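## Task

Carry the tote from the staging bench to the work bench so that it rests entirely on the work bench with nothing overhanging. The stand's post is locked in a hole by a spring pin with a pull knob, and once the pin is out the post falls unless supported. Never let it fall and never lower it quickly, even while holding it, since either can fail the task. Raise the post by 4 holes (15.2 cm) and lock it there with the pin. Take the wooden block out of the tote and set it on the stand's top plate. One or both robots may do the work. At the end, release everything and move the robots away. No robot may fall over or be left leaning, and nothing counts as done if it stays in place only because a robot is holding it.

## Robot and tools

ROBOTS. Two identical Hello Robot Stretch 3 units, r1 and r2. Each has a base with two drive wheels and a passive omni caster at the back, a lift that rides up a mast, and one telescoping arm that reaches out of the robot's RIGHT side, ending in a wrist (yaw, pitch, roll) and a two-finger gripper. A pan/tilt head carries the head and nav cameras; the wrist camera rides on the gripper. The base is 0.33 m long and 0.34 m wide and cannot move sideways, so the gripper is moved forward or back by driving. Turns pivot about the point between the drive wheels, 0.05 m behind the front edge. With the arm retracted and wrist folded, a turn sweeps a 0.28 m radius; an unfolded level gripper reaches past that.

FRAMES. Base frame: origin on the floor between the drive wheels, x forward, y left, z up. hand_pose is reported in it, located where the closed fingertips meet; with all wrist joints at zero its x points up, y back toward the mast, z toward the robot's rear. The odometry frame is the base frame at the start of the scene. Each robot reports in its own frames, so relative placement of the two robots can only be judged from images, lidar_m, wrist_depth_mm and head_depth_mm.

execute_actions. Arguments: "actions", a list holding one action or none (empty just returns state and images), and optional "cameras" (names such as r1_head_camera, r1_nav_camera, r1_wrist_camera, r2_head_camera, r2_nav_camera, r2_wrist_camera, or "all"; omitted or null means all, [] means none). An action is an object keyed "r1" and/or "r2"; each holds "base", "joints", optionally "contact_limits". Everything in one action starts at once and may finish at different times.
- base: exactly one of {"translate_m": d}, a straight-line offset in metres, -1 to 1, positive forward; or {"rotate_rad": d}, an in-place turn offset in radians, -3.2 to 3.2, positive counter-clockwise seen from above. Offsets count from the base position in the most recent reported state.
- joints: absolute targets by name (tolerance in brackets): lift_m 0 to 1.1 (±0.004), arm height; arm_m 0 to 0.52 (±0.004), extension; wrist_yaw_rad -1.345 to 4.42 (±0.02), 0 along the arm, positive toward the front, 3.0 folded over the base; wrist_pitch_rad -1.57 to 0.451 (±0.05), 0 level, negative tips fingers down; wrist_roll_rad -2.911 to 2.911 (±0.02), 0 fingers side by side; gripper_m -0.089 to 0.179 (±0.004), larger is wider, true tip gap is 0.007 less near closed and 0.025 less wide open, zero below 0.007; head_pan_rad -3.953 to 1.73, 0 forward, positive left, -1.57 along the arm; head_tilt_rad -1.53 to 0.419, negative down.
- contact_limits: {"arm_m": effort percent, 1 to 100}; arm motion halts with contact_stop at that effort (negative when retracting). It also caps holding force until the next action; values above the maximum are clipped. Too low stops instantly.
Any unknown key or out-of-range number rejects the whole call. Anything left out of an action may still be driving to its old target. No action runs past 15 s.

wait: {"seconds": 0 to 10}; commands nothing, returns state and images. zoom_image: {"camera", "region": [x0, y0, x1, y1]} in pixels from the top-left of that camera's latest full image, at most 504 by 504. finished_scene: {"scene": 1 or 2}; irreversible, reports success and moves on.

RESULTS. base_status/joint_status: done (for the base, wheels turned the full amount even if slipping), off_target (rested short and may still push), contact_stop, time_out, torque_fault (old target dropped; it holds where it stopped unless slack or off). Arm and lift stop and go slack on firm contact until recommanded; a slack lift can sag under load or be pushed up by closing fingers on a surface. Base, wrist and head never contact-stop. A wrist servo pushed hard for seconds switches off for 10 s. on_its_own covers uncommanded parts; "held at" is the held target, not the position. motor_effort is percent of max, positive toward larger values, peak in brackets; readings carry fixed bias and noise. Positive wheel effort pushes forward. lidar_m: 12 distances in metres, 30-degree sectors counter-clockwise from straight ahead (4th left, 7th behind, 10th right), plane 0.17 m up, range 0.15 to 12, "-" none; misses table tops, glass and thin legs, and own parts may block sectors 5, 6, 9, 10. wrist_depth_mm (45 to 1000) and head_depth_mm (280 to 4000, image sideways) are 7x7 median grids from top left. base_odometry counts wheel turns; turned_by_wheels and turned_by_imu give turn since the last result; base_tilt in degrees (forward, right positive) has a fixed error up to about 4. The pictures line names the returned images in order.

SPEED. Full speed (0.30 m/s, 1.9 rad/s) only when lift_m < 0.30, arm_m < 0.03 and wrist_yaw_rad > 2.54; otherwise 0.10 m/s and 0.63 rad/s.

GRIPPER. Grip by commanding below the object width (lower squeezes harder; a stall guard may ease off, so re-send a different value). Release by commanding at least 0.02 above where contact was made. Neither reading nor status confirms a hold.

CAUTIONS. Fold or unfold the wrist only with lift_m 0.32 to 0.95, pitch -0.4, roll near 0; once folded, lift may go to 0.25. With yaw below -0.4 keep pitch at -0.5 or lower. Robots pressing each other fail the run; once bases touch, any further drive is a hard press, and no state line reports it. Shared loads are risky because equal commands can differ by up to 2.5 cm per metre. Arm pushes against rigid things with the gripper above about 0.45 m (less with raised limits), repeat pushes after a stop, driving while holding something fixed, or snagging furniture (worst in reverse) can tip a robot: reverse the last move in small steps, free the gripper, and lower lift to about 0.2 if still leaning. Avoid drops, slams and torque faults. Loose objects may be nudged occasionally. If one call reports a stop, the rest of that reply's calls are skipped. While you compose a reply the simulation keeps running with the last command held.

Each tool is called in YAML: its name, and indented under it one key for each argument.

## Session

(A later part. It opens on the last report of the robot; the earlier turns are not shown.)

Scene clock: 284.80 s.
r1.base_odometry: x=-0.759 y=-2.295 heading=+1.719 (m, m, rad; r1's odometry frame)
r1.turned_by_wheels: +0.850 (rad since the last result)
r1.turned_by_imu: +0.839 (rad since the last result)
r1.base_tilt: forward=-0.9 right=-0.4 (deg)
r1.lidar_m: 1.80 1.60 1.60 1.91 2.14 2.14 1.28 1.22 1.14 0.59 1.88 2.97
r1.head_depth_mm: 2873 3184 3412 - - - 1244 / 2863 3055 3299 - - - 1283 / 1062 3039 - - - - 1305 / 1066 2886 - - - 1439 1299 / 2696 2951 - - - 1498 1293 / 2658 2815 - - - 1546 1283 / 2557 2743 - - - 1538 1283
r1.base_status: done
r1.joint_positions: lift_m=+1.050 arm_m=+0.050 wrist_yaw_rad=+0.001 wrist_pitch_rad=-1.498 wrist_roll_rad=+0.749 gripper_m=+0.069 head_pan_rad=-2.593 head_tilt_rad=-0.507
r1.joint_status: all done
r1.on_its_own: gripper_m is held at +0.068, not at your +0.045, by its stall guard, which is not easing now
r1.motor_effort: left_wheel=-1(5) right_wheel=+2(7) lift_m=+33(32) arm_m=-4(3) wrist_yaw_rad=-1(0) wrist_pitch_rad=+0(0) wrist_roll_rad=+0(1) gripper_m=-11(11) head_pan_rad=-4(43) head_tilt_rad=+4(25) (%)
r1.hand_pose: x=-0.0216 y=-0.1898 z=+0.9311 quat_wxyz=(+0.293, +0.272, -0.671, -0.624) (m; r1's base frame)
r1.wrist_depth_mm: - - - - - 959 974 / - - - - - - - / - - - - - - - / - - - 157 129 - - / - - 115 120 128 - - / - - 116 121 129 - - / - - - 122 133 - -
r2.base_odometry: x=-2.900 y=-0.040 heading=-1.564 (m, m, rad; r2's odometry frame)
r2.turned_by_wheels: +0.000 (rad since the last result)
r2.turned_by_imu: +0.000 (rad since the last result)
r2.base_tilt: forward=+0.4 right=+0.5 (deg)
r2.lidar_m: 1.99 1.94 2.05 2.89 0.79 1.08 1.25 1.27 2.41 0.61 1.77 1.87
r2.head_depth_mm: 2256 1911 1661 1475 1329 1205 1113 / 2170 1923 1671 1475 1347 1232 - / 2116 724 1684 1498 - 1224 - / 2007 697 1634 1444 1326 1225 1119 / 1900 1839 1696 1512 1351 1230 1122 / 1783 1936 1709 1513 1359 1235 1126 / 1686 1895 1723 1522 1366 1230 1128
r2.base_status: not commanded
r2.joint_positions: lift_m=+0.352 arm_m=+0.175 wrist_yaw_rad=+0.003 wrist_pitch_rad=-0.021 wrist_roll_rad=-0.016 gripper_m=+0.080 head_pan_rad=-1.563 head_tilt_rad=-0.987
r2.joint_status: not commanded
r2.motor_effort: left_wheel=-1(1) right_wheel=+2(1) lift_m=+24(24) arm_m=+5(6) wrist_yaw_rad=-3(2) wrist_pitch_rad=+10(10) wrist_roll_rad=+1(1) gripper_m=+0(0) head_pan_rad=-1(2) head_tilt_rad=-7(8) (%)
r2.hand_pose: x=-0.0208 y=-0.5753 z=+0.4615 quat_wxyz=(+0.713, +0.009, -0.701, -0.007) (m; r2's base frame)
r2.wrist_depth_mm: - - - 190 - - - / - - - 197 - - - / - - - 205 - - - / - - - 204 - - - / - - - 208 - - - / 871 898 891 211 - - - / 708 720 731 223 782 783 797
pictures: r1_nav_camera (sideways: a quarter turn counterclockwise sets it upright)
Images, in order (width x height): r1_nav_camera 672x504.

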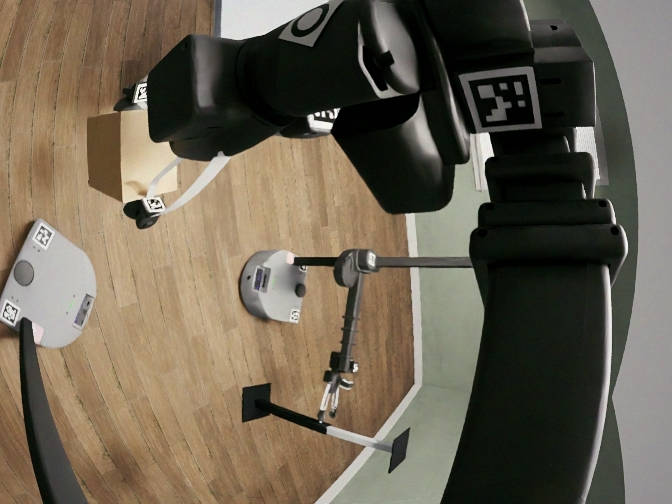

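execute_actions:
  actions:
    - {"r1":{"base":{"rotate_rad":-0.4}}}
  cameras: []

execute_actions:
  actions:
    - {"r1":{"base":{"translate_m":-0.9}}}
  cameras: []

execute_actions:
  actions:
    - {"r1":{"base":{"rotate_rad":-0.52},"joints":{"head_pan_rad":-1.57,"head_tilt_rad":-0.7,"lift_m":1.1}}}
  cameras: ["r1_nav_camera"]

Scene clock: 286.80 s.
r1.base_odometry: x=-0.759 y=-2.295 heading=+1.319 (m, m, rad; r1's odometry frame)
r1.turned_by_wheels: -0.400 (rad since the last result)
r1.turned_by_imu: -0.393 (rad since the last result)
r1.base_tilt: forward=-0.8 right=-0.5 (deg)
r1.lidar_m: 2.49 1.71 1.60 1.63 2.10 2.14 2.17 1.27 1.22 1.14 0.59 1.88
r1.head_depth_mm: 2360 2472 2526 - - - 1245 / 2592 2791 2809 - - - 1280 / 2919 3120 - - - - 1307 / 3165 3411 - - - 1449 1302 / 3015 3264 - - - 1492 1295 / 2853 3046 - - - 1425 1286 / 2678 2880 - - - 1402 1274
r1.base_status: done
r1.joint_positions: lift_m=+1.050 arm_m=+0.050 wrist_yaw_rad=+0.001 wrist_pitch_rad=-1.498 wrist_roll_rad=+0.749 gripper_m=+0.069 head_pan_rad=-2.593 head_tilt_rad=-0.507
r1.joint_status: not commanded
r1.on_its_own: gripper_m is held at +0.068, not at your +0.045, by its stall guard, which is not easing now
r1.motor_effort: left_wheel=+2(4) right_wheel=-2(6) lift_m=+32(32) arm_m=-4(3) wrist_yaw_rad=+0(1) wrist_pitch_rad=+0(0) wrist_roll_rad=+1(0) gripper_m=-11(11) head_pan_rad=-3(3) head_tilt_rad=+4(4) (%)
r1.hand_pose: x=-0.0216 y=-0.1898 z=+0.9311 quat_wxyz=(+0.293, +0.272, -0.671, -0.624) (m; r1's base frame)
r1.wrist_depth_mm: - - - - - 987 931 / - - - - - - - / - - - - - - - / - - - 157 128 - - / - - 115 119 128 - - / - - 116 121 129 - - / - - - 122 134 - -
r2.base_odometry: x=-2.900 y=-0.040 heading=-1.564 (m, m, rad; r2's odometry frame)
r2.turned_by_wheels: +0.000 (rad since the last result)
r2.turned_by_imu: +0.000 (rad since the last result)
r2.base_tilt: forward=+0.5 right=+0.6 (deg)
r2.lidar_m: 1.99 1.94 2.05 2.90 0.79 1.08 1.25 1.32 2.42 0.61 1.78 1.87
r2.head_depth_mm: 2221 1903 1661 1478 1327 1210 1123 / 2177 1922 1675 1489 1348 1229 - / 2098 722 1681 1492 - 1223 - / 1999 698 1627 1440 1333 1225 1120 / 1891 1843 1720 1509 1352 1226 1120 / 1777 1926 1713 1509 1360 1234 1123 / 1685 1883 1710 1518 1369 1238 1135
r2.base_status: not commanded
r2.joint_positions: lift_m=+0.352 arm_m=+0.175 wrist_yaw_rad=+0.003 wrist_pitch_rad=-0.021 wrist_roll_rad=-0.016 gripper_m=+0.080 head_pan_rad=-1.563 head_tilt_rad=-0.987
r2.joint_status: not commanded
r2.motor_effort: left_wheel=+0(1) right_wheel=+2(1) lift_m=+24(24) arm_m=+6(5) wrist_yaw_rad=-3(2) wrist_pitch_rad=+10(10) wrist_roll_rad=+0(1) gripper_m=+0(0) head_pan_rad=-2(2) head_tilt_rad=-8(8) (%)
r2.hand_pose: x=-0.0208 y=-0.5753 z=+0.4615 quat_wxyz=(+0.713, +0.009, -0.701, -0.007) (m; r2's base frame)
r2.wrist_depth_mm: - - - 188 - - - / - - - 197 - - - / - - - 206 - - - / - - - 204 - - - / - - - 208 - - - / 910 914 884 211 - - - / 713 720 743 224 755 799 801
pictures: none
No camera images: the call's "cameras" was empty. Leave "cameras" out to get every camera's image.

Scene clock: 296.87 s.
r1.base_odometry: x=-0.983 y=-3.166 heading=+1.319 (m, m, rad; r1's odometry frame)
r1.turned_by_wheels: +0.000 (rad since the last result)
r1.turned_by_imu: +0.002 (rad since the last result)
r1.base_tilt: forward=-0.9 right=-0.4 (deg)
r1.lidar_m: 3.06 2.11 1.97 2.02 1.41 1.33 1.35 1.73 0.52 0.92 1.40 1.22
r1.head_depth_mm: 1437 1513 1562 - - - 1245 / 1598 1692 1750 - - - 1282 / 1797 1926 - - - - 1302 / 2076 2220 - - - 1442 1298 / 2438 2654 - - - 1497 1288 / 2512 2690 - - - 1461 1286 / 2368 2506 - - - 673 814
r1.base_status: done
r1.joint_positions: lift_m=+1.050 arm_m=+0.050 wrist_yaw_rad=+0.001 wrist_pitch_rad=-1.498 wrist_roll_rad=+0.749 gripper_m=+0.069 head_pan_rad=-2.593 head_tilt_rad=-0.507
r1.joint_status: not commanded
r1.on_its_own: gripper_m is held at +0.068, not at your +0.045, by its stall guard, which is not easing now
r1.motor_effort: left_wheel=+2(2) right_wheel=-1(7) lift_m=+33(32) arm_m=-4(4) wrist_yaw_rad=-1(1) wrist_pitch_rad=+0(0) wrist_roll_rad=+1(1) gripper_m=-11(11) head_pan_rad=-2(2) head_tilt_rad=+4(4) (%)
r1.hand_pose: x=-0.0216 y=-0.1898 z=+0.9311 quat_wxyz=(+0.293, +0.272, -0.671, -0.624) (m; r1's base frame)
r1.wrist_depth_mm: - 876 - - - 996 900 / - 949 - - - - - / - - - - - - - / - - - 156 129 - - / - - 116 119 127 - - / - - 116 121 130 - - / - - - 123 133 - -
r2.base_odometry: x=-2.900 y=-0.040 heading=-1.564 (m, m, rad; r2's odometry frame)
r2.turned_by_wheels: +0.000 (rad since the last result)
r2.turned_by_imu: -0.001 (rad since the last result)
r2.base_tilt: forward=+0.5 right=+0.6 (deg)
r2.lidar_m: 2.00 1.94 2.04 2.90 0.79 1.08 2.91 2.84 0.92 0.61 1.78 1.87
r2.head_depth_mm: 2239 1928 1452 1336 1327 1210 1117 / 2169 1916 1666 1441 1345 1227 - / 2108 725 1679 1495 - 1224 - / 1996 698 1642 1446 1335 1218 1116 / 1883 1827 1695 1514 1353 1227 1123 / 1774 1925 1711 1520 1358 1232 1125 / 1685 1899 1720 1526 1367 1244 1130
r2.base_status: not commanded
r2.joint_positions: lift_m=+0.352 arm_m=+0.175 wrist_yaw_rad=+0.003 wrist_pitch_rad=-0.021 wrist_roll_rad=-0.016 gripper_m=+0.080 head_pan_rad=-1.563 head_tilt_rad=-0.987
r2.joint_status: not commanded
r2.motor_effort: left_wheel=-1(0) right_wheel=+1(1) lift_m=+24(24) arm_m=+6(6) wrist_yaw_rad=-3(2) wrist_pitch_rad=+10(10) wrist_roll_rad=+1(1) gripper_m=+0(0) head_pan_rad=-3(2) head_tilt_rad=-7(7) (%)
r2.hand_pose: x=-0.0208 y=-0.5753 z=+0.4615 quat_wxyz=(+0.713, +0.009, -0.701, -0.007) (m; r2's base frame)
r2.wrist_depth_mm: - - - 190 - - - / - - - 197 - - - / - - - 206 - - - / - - - 204 - - - / - - - 208 - - - / 864 886 889 212 - - - / 699 723 719 222 759 621 555
pictures: none
No camera images: the call's "cameras" was empty. Leave "cameras" out to get every camera's image.

Scene clock: 298.63 s.
r1.base_odometry: x=-0.983 y=-3.166 heading=+0.799 (m, m, rad; r1's odometry frame)
r1.turned_by_wheels: -0.520 (rad since the last result)
r1.turned_by_imu: -0.512 (rad since the last result)
r1.base_tilt: forward=-1.0 right=-0.4 (deg)
r1.lidar_m: 1.22 3.05 2.10 1.98 2.01 1.41 1.32 1.35 1.75 0.52 0.92 1.40
r1.head_depth_mm: - - - - 1673 1404 1206 / - - - - - 1355 1203 / - - - - - 288 - / 2397 2661 2623 - - - 305 / 2383 2691 2598 2077 - 946 1111 / 2353 2657 2578 1993 1487 1358 1173 / 2358 2640 2544 1958 933 1265 1163
r1.base_status: done
r1.joint_positions: lift_m=+1.100 arm_m=+0.050 wrist_yaw_rad=+0.001 wrist_pitch_rad=-1.498 wrist_roll_rad=+0.749 gripper_m=+0.069 head_pan_rad=-1.577 head_tilt_rad=-0.691
r1.joint_status: all done
r1.on_its_own: gripper_m is held at +0.068, not at your +0.045, by its stall guard, which is not easing now
r1.motor_effort: left_wheel=+2(6) right_wheel=-3(6) lift_m=+35(35) arm_m=-4(4) wrist_yaw_rad=-1(1) wrist_pitch_rad=+0(0) wrist_roll_rad=+0(0) gripper_m=-11(11) head_pan_rad=+3(43) head_tilt_rad=-5(25) (%)
r1.hand_pose: x=-0.0216 y=-0.1898 z=+0.9810 quat_wxyz=(+0.293, +0.272, -0.671, -0.624) (m; r1's base frame)
r1.wrist_depth_mm: - - - - - - - / - - - - - - - / 605 - - - - - - / - - - 157 129 - - / - - 116 120 127 - - / - - 116 121 129 - - / - - - 123 134 - -
r2.base_odometry: x=-2.900 y=-0.040 heading=-1.564 (m, m, rad; r2's odometry frame)
r2.turned_by_wheels: +0.000 (rad since the last result)
r2.turned_by_imu: +0.000 (rad since the last result)
r2.base_tilt: forward=+0.5 right=+0.5 (deg)
r2.lidar_m: 1.99 1.94 2.04 2.90 0.79 1.08 2.91 2.84 0.92 0.61 1.78 1.87
r2.head_depth_mm: 2221 1914 1531 1358 1327 1205 1116 / 2175 1935 1674 1461 1342 1228 - / 2109 723 1684 1495 - 1217 - / 2003 697 1628 1437 1329 1227 1119 / 1863 1845 1699 1514 1350 1230 1122 / 1769 1930 1713 1525 1360 1238 1124 / 1683 1900 1720 1513 1368 1235 1132
r2.base_status: not commanded
r2.joint_positions: lift_m=+0.352 arm_m=+0.175 wrist_yaw_rad=+0.003 wrist_pitch_rad=-0.021 wrist_roll_rad=-0.016 gripper_m=+0.080 head_pan_rad=-1.563 head_tilt_rad=-0.987
r2.joint_status: not commanded
r2.motor_effort: left_wheel=-1(1) right_wheel=+1(1) lift_m=+24(24) arm_m=+6(6) wrist_yaw_rad=-2(2) wrist_pitch_rad=+10(10) wrist_roll_rad=+0(1) gripper_m=+0(0) head_pan_rad=-2(3) head_tilt_rad=-7(7) (%)
r2.hand_pose: x=-0.0208 y=-0.5753 z=+0.4615 quat_wxyz=(+0.713, +0.009, -0.701, -0.007) (m; r2's base frame)
r2.wrist_depth_mm: - - - 189 - - - / - - - 197 - - - / - - - 206 - - - / - - - 204 - - - / - - - 209 - - - / 879 894 886 211 - - - / 708 710 720 223 793 726 579
pictures: r1_nav_camera (sideways: a quarter turn counterclockwise sets it upright)
Images, in order (width x height): r1_nav_camera 672x504.

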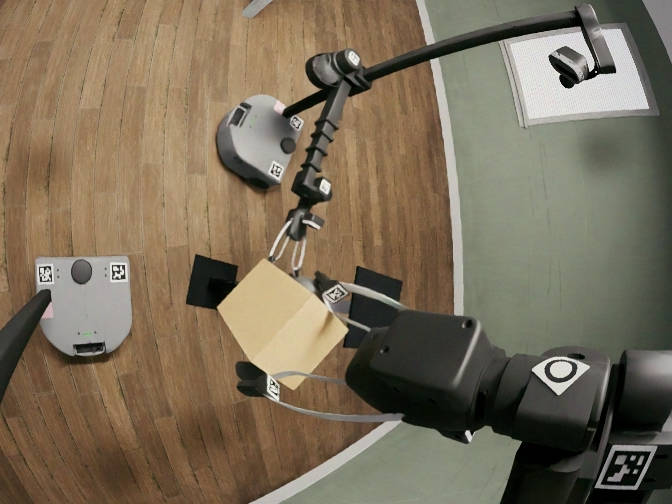

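execute_actions:
  actions:
    - {"r1":{"joints":{"arm_m":0.4}}}
  cameras: ["r1_nav_camera","r2_head_camera"]

Scene clock: 302.53 s.
r1.base_odometry: x=-0.983 y=-3.166 heading=+0.799 (m, m, rad; r1's odometry frame)
r1.turned_by_wheels: +0.000 (rad since the last result)
r1.turned_by_imu: +0.001 (rad since the last result)
r1.base_tilt: forward=-0.9 right=-0.4 (deg)
r1.lidar_m: 1.22 3.07 2.11 1.98 2.02 1.41 1.33 1.35 1.75 0.52 0.92 1.40
r1.head_depth_mm: 2438 2767 2759 2068 1673 1399 1204 / 2492 2742 2708 2066 1615 1396 1201 / - 2773 2701 719 833 1383 1187 / 2367 - 554 655 1550 994 1157 / 2372 2681 2599 1950 1621 1329 1176 / 2353 2662 2577 1976 1492 1356 1175 / 2320 2647 2553 1966 934 1266 1163
r1.base_status: not commanded
r1.joint_positions: lift_m=+1.100 arm_m=+0.400 wrist_yaw_rad=+0.001 wrist_pitch_rad=-1.498 wrist_roll_rad=+0.749 gripper_m=+0.069 head_pan_rad=-1.577 head_tilt_rad=-0.691
r1.joint_status: all done
r1.on_its_own: gripper_m is held at +0.068, not at your +0.045, by its stall guard, which is not easing now
r1.motor_effort: left_wheel=+2(2) right_wheel=-2(2) lift_m=+34(35) arm_m=+5(4) wrist_yaw_rad=-1(1) wrist_pitch_rad=+0(0) wrist_roll_rad=+0(1) gripper_m=-11(11) head_pan_rad=+3(3) head_tilt_rad=-5(5) (%)
r1.hand_pose: x=-0.0216 y=-0.5391 z=+0.9810 quat_wxyz=(+0.293, +0.272, -0.671, -0.624) (m; r1's base frame)
r1.wrist_depth_mm: - - - - - - - / - - - 301 294 - - / - - - 304 303 - - / - - - 164 130 - - / - - 115 119 128 - - / - 963 116 121 130 - - / 636 - - 123 134 - -
r2.base_odometry: x=-2.900 y=-0.040 heading=-1.564 (m, m, rad; r2's odometry frame)
r2.turned_by_wheels: +0.000 (rad since the last result)
r2.turned_by_imu: +0.000 (rad since the last result)
r2.base_tilt: forward=+0.5 right=+0.6 (deg)
r2.lidar_m: 1.99 1.94 2.05 2.90 0.79 1.08 2.92 2.83 0.92 0.61 1.77 1.87
r2.head_depth_mm: 2226 1909 1519 1365 1326 1212 1116 / 2160 1925 1685 1464 1348 1232 - / 551 695 1682 1487 - 1229 - / 507 671 1627 1448 1331 1225 1122 / 1884 1843 1708 1502 1350 1227 1125 / 1779 1929 1717 1520 1364 1239 1130 / 1691 1886 1716 1513 1360 1242 1128
r2.base_status: not commanded
r2.joint_positions: lift_m=+0.352 arm_m=+0.175 wrist_yaw_rad=+0.003 wrist_pitch_rad=-0.021 wrist_roll_rad=-0.016 gripper_m=+0.080 head_pan_rad=-1.563 head_tilt_rad=-0.987
r2.joint_status: not commanded
r2.motor_effort: left_wheel=-1(1) right_wheel=+2(1) lift_m=+24(25) arm_m=+6(6) wrist_yaw_rad=-2(3) wrist_pitch_rad=+10(10) wrist_roll_rad=+1(0) gripper_m=+0(0) head_pan_rad=-2(2) head_tilt_rad=-8(7) (%)
r2.hand_pose: x=-0.0208 y=-0.5753 z=+0.4615 quat_wxyz=(+0.713, +0.009, -0.701, -0.007) (m; r2's base frame)
r2.wrist_depth_mm: - - - 189 - - - / - - - 197 - - - / - - - 205 - - - / - - - 204 - - - / - - - 208 - - - / 894 895 919 211 - - - / 704 716 726 224 763 700 564
pictures: r1_nav_camera (sideways: a quarter turn counterclockwise sets it upright), r2_head_camera (sideways: a quarter turn clockwise sets it upright)
Images, in order (width x height): r1_nav_camera 672x504, r2_head_camera 896x504.

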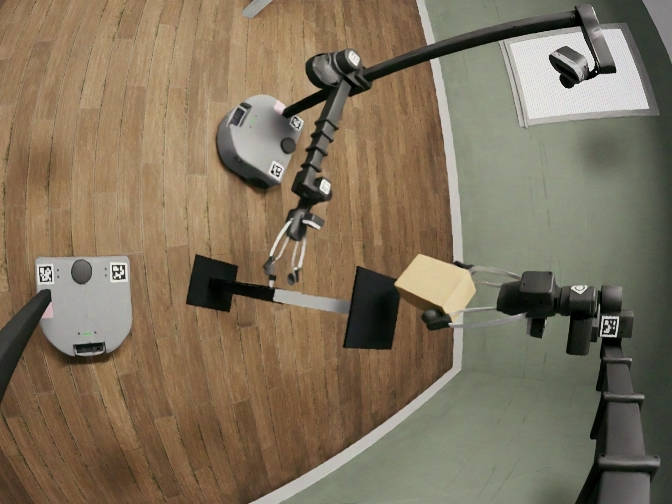

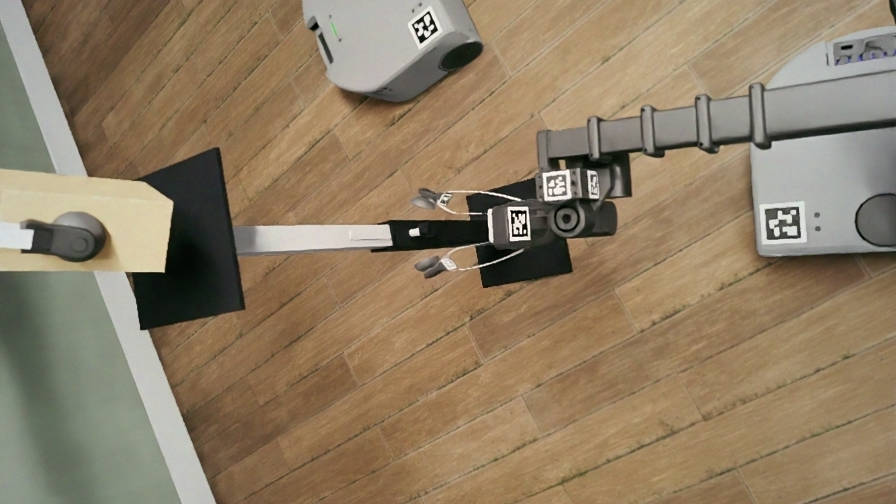

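execute_actions:
  actions:
    - {"r1":{"base":{"translate_m":-0.03},"joints":{"arm_m":0.42}}}
  cameras: []

execute_actions:
  actions:
    - {"r1":{"joints":{"lift_m":1.02}}}
  cameras: ["r1_nav_camera","r2_head_camera"]

Scene clock: 304.60 s.
r1.base_odometry: x=-1.004 y=-3.188 heading=+0.799 (m, m, rad; r1's odometry frame)
r1.turned_by_wheels: +0.000 (rad since the last result)
r1.turned_by_imu: +0.001 (rad since the last result)
r1.base_tilt: forward=-0.9 right=-0.5 (deg)
r1.lidar_m: 1.25 3.05 2.11 1.97 2.01 1.38 1.29 1.32 1.71 0.52 0.94 1.43
r1.head_depth_mm: 2434 2781 2751 2089 1678 1399 1206 / 2463 2734 2723 2048 1665 1396 1201 / - 2770 2681 1296 1558 1382 1190 / 2358 - 569 659 793 1024 1152 / 2376 2683 2586 1986 1592 1338 1172 / 2380 2644 2588 1983 1601 1349 1171 / 2349 2644 2527 1967 956 1283 1163
r1.base_status: done
r1.joint_positions: lift_m=+1.100 arm_m=+0.420 wrist_yaw_rad=+0.001 wrist_pitch_rad=-1.498 wrist_roll_rad=+0.749 gripper_m=+0.069 head_pan_rad=-1.577 head_tilt_rad=-0.691
r1.joint_status: all done
r1.on_its_own: gripper_m is held at +0.068, not at your +0.045, by its stall guard, which is not easing now
r1.motor_effort: left_wheel=+2(3) right_wheel=-2(8) lift_m=+34(34) arm_m=+5(8) wrist_yaw_rad=+0(2) wrist_pitch_rad=+0(0) wrist_roll_rad=+1(0) gripper_m=-11(11) head_pan_rad=+4(3) head_tilt_rad=-5(5) (%)
r1.hand_pose: x=-0.0216 y=-0.5591 z=+0.9810 quat_wxyz=(+0.293, +0.272, -0.671, -0.624) (m; r1's base frame)
r1.wrist_depth_mm: - - - - - - - / - - - - - - - / - - - 307 300 - - / - - - 163 130 - - / - - 116 119 127 - - / - - 116 121 129 - - / 682 639 - 122 133 - -
r2.base_odometry: x=-2.900 y=-0.040 heading=-1.564 (m, m, rad; r2's odometry frame)
r2.turned_by_wheels: +0.000 (rad since the last result)
r2.turned_by_imu: +0.000 (rad since the last result)
r2.base_tilt: forward=+0.5 right=+0.6 (deg)
r2.lidar_m: 2.00 1.95 2.04 2.90 0.79 1.08 2.91 2.83 0.94 0.61 1.78 1.87
r2.head_depth_mm: 2243 1897 1463 1384 1330 1207 1116 / 2163 1906 1670 1460 1354 1223 - / 2120 723 1695 1497 - 1225 - / 522 670 1628 1439 1333 1223 1120 / 1808 1849 1713 1513 1357 1227 1122 / 1786 1920 1713 1520 1364 1232 1127 / 1681 1886 1718 1538 1366 1245 1131
r2.base_status: not commanded
r2.joint_positions: lift_m=+0.352 arm_m=+0.175 wrist_yaw_rad=+0.003 wrist_pitch_rad=-0.021 wrist_roll_rad=-0.016 gripper_m=+0.080 head_pan_rad=-1.563 head_tilt_rad=-0.987
r2.joint_status: not commanded
r2.motor_effort: left_wheel=-1(1) right_wheel=+1(1) lift_m=+24(24) arm_m=+5(6) wrist_yaw_rad=-3(2) wrist_pitch_rad=+10(10) wrist_roll_rad=+0(0) gripper_m=+0(0) head_pan_rad=-4(3) head_tilt_rad=-7(8) (%)
r2.hand_pose: x=-0.0208 y=-0.5753 z=+0.4615 quat_wxyz=(+0.713, +0.009, -0.701, -0.007) (m; r2's base frame)
r2.wrist_depth_mm: - - - 189 - - - / - - - 198 - - - / - - - 205 - - - / - - - 205 - - - / - - - 209 - - - / 894 911 890 211 - - - / 694 721 738 223 757 608 571
pictures: none
No camera images: the call's "cameras" was empty. Leave "cameras" out to get every camera's image.

Scene clock: 307.37 s.
r1.base_odometry: x=-1.004 y=-3.188 heading=+0.799 (m, m, rad; r1's odometry frame)
r1.turned_by_wheels: +0.000 (rad since the last result)
r1.turned_by_imu: +0.000 (rad since the last result)
r1.base_tilt: forward=-0.9 right=-0.4 (deg)
r1.lidar_m: 1.25 3.04 2.10 1.97 2.00 1.38 1.30 1.32 1.71 0.52 0.93 1.43
r1.head_depth_mm: - 2828 2743 2084 1677 1400 1199 / 2501 2786 2685 2066 1672 1388 1200 / - - 2566 707 1554 1389 1190 / 2379 - 2432 633 793 1024 1148 / 2394 2681 2612 1953 1590 1337 1175 / 2370 2655 2597 1985 1611 1355 1170 / 2329 2642 2545 1977 957 1284 1161
r1.base_status: not commanded
r1.joint_positions: lift_m=+1.027 arm_m=+0.420 wrist_yaw_rad=+0.001 wrist_pitch_rad=-1.516 wrist_roll_rad=+0.749 gripper_m=+0.069 head_pan_rad=-1.577 head_tilt_rad=-0.691
r1.joint_status: lift_m contact_stop (moved -0.072 of -0.080)
r1.on_its_own: gripper_m is held at +0.068, not at your +0.045, by its stall guard, which is not easing now; lift_m is slack since a contact_stop, until your next command for it (your +1.020 is given up)
r1.motor_effort: left_wheel=-1(5) right_wheel=+4(8) lift_m=+27(29) arm_m=+4(4) wrist_yaw_rad=-1(0) wrist_pitch_rad=+5(7) wrist_roll_rad=+0(0) gripper_m=-13(13) head_pan_rad=+3(4) head_tilt_rad=-5(4) (%)
r1.hand_pose: x=-0.0217 y=-0.5544 z=+0.9087 quat_wxyz=(+0.291, +0.275, -0.665, -0.630) (m; r1's base frame)
r1.wrist_depth_mm: - - - - 973 935 949 / - - - - 225 - 950 / - - - 234 233 - - / - - 243 158 127 234 - / - 939 115 110 120 128 - / - 948 107 112 122 - - / 753 551 - 114 126 - -
r2.base_odometry: x=-2.900 y=-0.040 heading=-1.564 (m, m, rad; r2's odometry frame)
r2.turned_by_wheels: +0.000 (rad since the last result)
r2.turned_by_imu: +0.000 (rad since the last result)
r2.base_tilt: forward=+0.5 right=+0.6 (deg)
r2.lidar_m: 1.99 1.94 2.05 2.90 0.79 1.08 2.92 2.84 0.94 0.61 1.78 1.87
r2.head_depth_mm: 2237 1909 1462 1387 1335 1212 1115 / 2177 1918 1654 1470 1336 1233 - / 2118 725 1671 1495 - 1229 - / 566 616 1635 1444 1332 1223 1117 / 1845 1826 1703 1515 1352 1227 1118 / 1784 1920 1709 1519 1362 1227 1127 / 1682 1898 1719 1518 1376 1229 1128
r2.base_status: not commanded
r2.joint_positions: lift_m=+0.352 arm_m=+0.175 wrist_yaw_rad=+0.003 wrist_pitch_rad=-0.021 wrist_roll_rad=-0.016 gripper_m=+0.080 head_pan_rad=-1.563 head_tilt_rad=-0.987
r2.joint_status: not commanded
r2.motor_effort: left_wheel=-1(1) right_wheel=+2(1) lift_m=+24(24) arm_m=+6(6) wrist_yaw_rad=-3(2) wrist_pitch_rad=+10(10) wrist_roll_rad=+0(0) gripper_m=-1(0) head_pan_rad=-2(2) head_tilt_rad=-9(6) (%)
r2.hand_pose: x=-0.0208 y=-0.5753 z=+0.4615 quat_wxyz=(+0.713, +0.009, -0.701, -0.007) (m; r2's base frame)
r2.wrist_depth_mm: - - - 190 - - - / - - - 197 - - - / - - - 206 - - - / - - - 203 - - - / - - - 207 - - - / 891 900 894 212 - - - / 702 734 742 223 773 609 561
pictures: r1_nav_camera (sideways: a quarter turn counterclockwise sets it upright), r2_head_camera (sideways: a quarter turn clockwise sets it upright)
Images, in order (width x height): r1_nav_camera 672x504, r2_head_camera 896x504.

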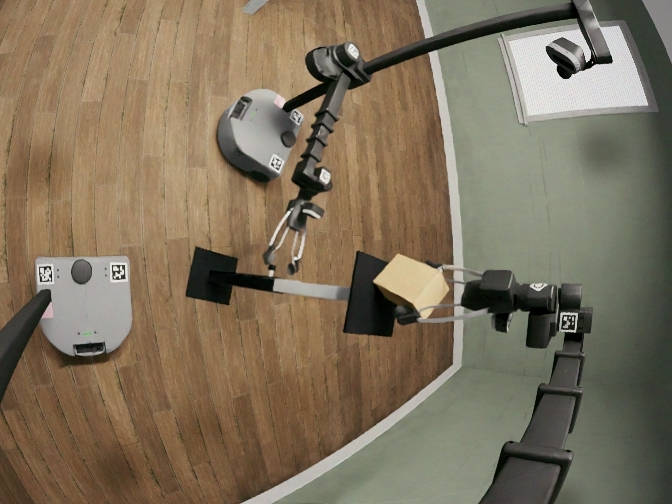

